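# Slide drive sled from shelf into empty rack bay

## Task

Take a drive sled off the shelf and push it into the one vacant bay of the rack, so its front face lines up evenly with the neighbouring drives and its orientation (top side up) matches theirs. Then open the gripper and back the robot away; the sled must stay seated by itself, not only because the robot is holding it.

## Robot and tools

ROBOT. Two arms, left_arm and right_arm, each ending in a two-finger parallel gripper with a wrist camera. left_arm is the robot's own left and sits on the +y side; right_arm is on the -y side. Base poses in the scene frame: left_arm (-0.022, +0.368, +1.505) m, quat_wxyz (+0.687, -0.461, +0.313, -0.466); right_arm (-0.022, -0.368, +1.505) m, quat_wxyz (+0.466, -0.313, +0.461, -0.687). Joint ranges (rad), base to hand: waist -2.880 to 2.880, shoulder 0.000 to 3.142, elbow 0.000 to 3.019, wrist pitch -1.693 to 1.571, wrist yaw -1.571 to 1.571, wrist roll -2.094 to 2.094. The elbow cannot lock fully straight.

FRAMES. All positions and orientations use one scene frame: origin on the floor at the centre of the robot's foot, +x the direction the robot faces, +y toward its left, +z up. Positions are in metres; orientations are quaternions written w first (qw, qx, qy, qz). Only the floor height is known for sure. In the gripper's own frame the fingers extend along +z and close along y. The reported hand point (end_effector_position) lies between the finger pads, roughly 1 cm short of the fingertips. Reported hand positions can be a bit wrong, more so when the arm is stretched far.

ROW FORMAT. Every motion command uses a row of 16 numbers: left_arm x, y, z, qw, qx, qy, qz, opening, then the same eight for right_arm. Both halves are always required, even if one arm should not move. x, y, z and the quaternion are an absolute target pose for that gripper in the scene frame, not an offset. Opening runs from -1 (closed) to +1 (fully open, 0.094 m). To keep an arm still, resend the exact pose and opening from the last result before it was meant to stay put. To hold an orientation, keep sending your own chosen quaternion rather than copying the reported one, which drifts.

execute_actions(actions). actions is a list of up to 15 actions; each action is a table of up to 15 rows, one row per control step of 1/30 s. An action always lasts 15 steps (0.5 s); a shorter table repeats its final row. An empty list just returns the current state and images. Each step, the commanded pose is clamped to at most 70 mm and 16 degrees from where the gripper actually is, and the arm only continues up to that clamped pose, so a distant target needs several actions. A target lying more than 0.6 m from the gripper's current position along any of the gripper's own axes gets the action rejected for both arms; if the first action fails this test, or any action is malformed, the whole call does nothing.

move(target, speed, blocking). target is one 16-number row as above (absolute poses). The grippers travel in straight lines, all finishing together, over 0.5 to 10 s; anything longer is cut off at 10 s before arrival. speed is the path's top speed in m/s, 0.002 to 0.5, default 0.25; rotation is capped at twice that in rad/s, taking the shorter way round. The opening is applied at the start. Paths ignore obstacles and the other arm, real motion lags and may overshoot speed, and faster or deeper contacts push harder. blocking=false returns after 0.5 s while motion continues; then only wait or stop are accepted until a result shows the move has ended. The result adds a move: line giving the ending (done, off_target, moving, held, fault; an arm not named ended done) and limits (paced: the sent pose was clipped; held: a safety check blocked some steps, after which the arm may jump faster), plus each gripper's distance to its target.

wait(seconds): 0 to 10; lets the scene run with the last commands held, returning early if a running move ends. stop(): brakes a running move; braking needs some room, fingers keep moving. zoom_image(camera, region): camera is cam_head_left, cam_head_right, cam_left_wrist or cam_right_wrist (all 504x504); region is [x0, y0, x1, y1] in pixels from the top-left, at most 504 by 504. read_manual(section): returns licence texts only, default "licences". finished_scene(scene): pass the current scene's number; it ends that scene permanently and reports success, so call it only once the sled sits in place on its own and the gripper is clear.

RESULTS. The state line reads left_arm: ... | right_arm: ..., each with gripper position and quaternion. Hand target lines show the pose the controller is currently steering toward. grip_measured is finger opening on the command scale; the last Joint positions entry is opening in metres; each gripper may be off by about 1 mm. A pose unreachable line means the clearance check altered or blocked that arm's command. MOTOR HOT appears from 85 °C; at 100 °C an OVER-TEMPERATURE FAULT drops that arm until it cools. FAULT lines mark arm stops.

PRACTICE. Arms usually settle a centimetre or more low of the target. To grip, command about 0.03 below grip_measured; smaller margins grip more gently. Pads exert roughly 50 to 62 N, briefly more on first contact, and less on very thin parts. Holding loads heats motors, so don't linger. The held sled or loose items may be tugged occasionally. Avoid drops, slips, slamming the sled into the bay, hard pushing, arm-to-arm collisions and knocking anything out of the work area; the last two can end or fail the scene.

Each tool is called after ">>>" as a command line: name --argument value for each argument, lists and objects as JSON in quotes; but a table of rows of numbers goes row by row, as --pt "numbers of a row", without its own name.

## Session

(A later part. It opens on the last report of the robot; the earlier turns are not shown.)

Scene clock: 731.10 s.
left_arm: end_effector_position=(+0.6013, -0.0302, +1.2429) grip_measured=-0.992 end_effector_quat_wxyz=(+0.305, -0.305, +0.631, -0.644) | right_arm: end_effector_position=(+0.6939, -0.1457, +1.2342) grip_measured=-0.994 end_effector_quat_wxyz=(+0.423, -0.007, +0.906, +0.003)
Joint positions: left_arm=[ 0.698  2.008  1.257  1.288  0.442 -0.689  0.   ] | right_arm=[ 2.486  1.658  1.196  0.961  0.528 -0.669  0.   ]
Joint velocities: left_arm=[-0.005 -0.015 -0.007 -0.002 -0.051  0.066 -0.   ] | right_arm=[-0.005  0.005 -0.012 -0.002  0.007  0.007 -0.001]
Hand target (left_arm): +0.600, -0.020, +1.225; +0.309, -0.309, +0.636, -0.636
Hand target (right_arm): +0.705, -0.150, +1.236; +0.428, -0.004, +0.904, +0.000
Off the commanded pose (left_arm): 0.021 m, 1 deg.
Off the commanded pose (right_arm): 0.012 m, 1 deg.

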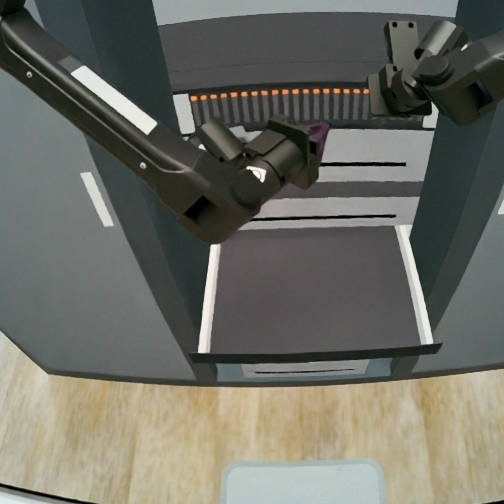

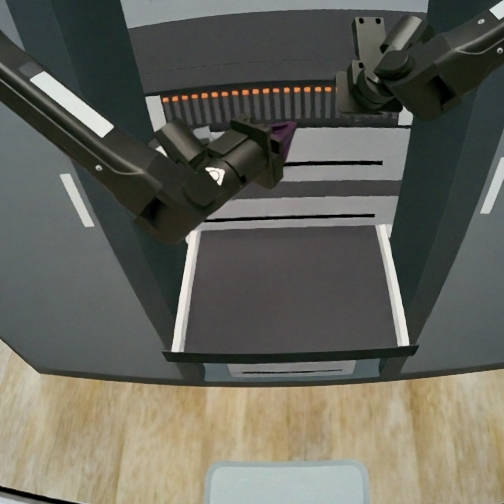

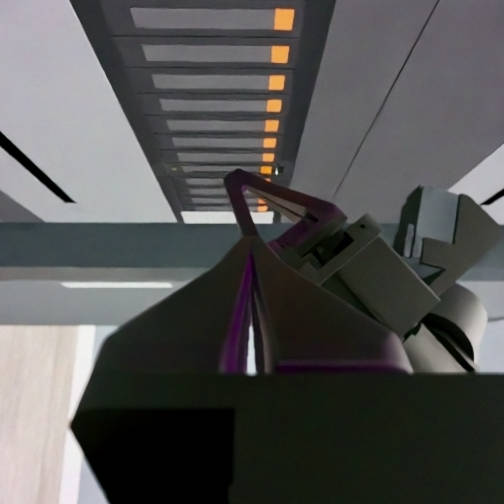

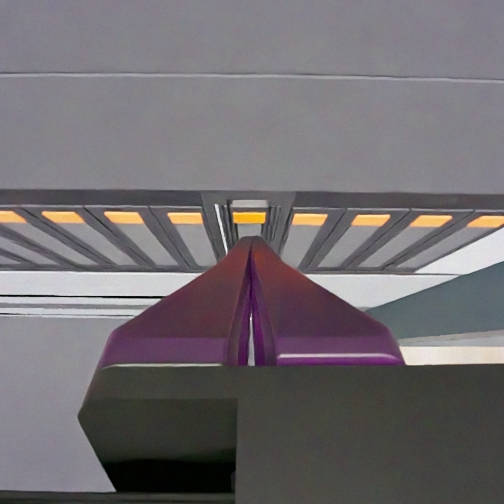

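Flush. Retreat.

>>> move --target '[0.50,0.12,1.225,0.309,-0.309,0.636,-0.636,-1,0.50,-0.17,1.24,0.428,-0.004,0.904,0,-1]' --speed 0.15

Scene clock: 736.27 s.
left_arm: end_effector_position=(+0.5020, +0.1111, +1.2258) grip_measured=-0.992 end_effector_quat_wxyz=(+0.288, -0.301, +0.651, -0.634) | right_arm: end_effector_position=(+0.5019, -0.1689, +1.2416) grip_measured=-0.994 end_effector_quat_wxyz=(+0.425, -0.006, +0.905, +0.003)
Joint positions: left_arm=[ 0.928  1.872  0.86   1.554  0.627 -0.791  0.   ] | right_arm=[ 2.486  1.706  0.711  1.498  0.528 -0.669  0.   ]
Joint velocities: left_arm=[-0.005 -0.015 -0.012  0.017 -0.022 -0.095 -0.001] | right_arm=[ 0.005  0.005 -0.002 -0.007 -0.066 -0.051 -0.   ]
Hand target (left_arm): +0.501, +0.120, +1.226; +0.292, -0.303, +0.651, -0.631
Hand target (right_arm): +0.500, -0.172, +1.241; +0.428, -0.004, +0.904, +0.000
Off the commanded pose (left_arm): 0.009 m, 3 deg.
Off the commanded pose (right_arm): 0.003 m, 1 deg.
joint sent to its limit (left arm) — the command would take joint 4 (wrist pitch) past its upper limit, so that joint was sent only as far as its limit.
move: off_target (left_arm)

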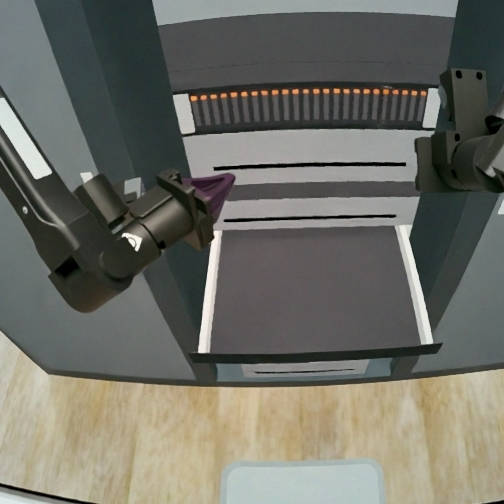

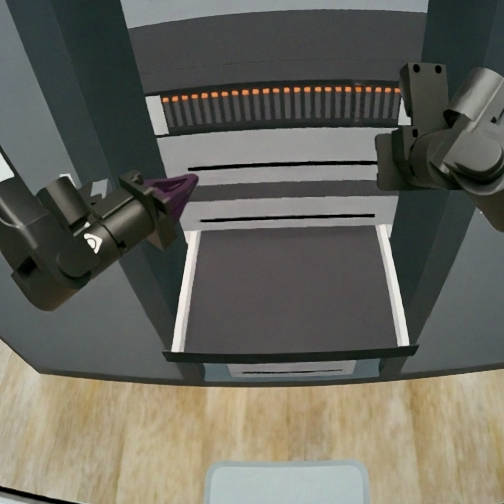

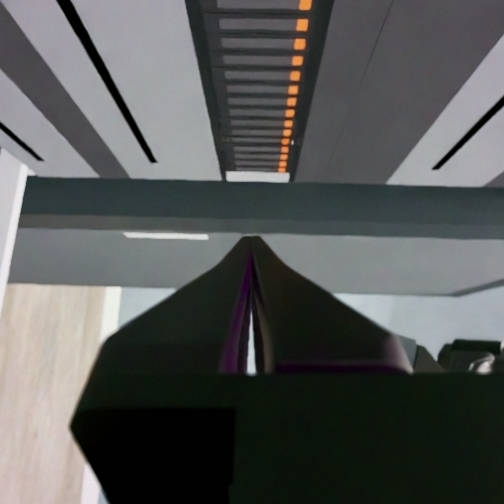

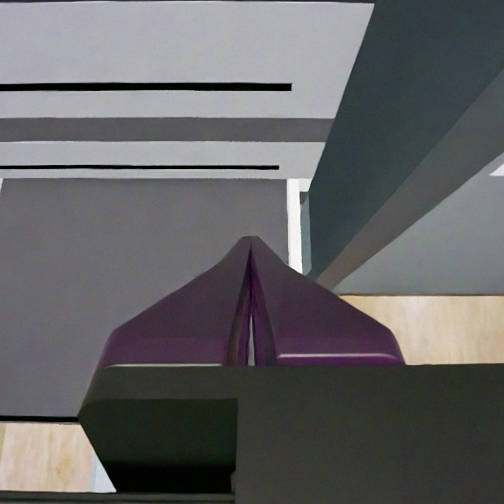

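>>> finished_scene --scene 2

The scene is finished: the task was done.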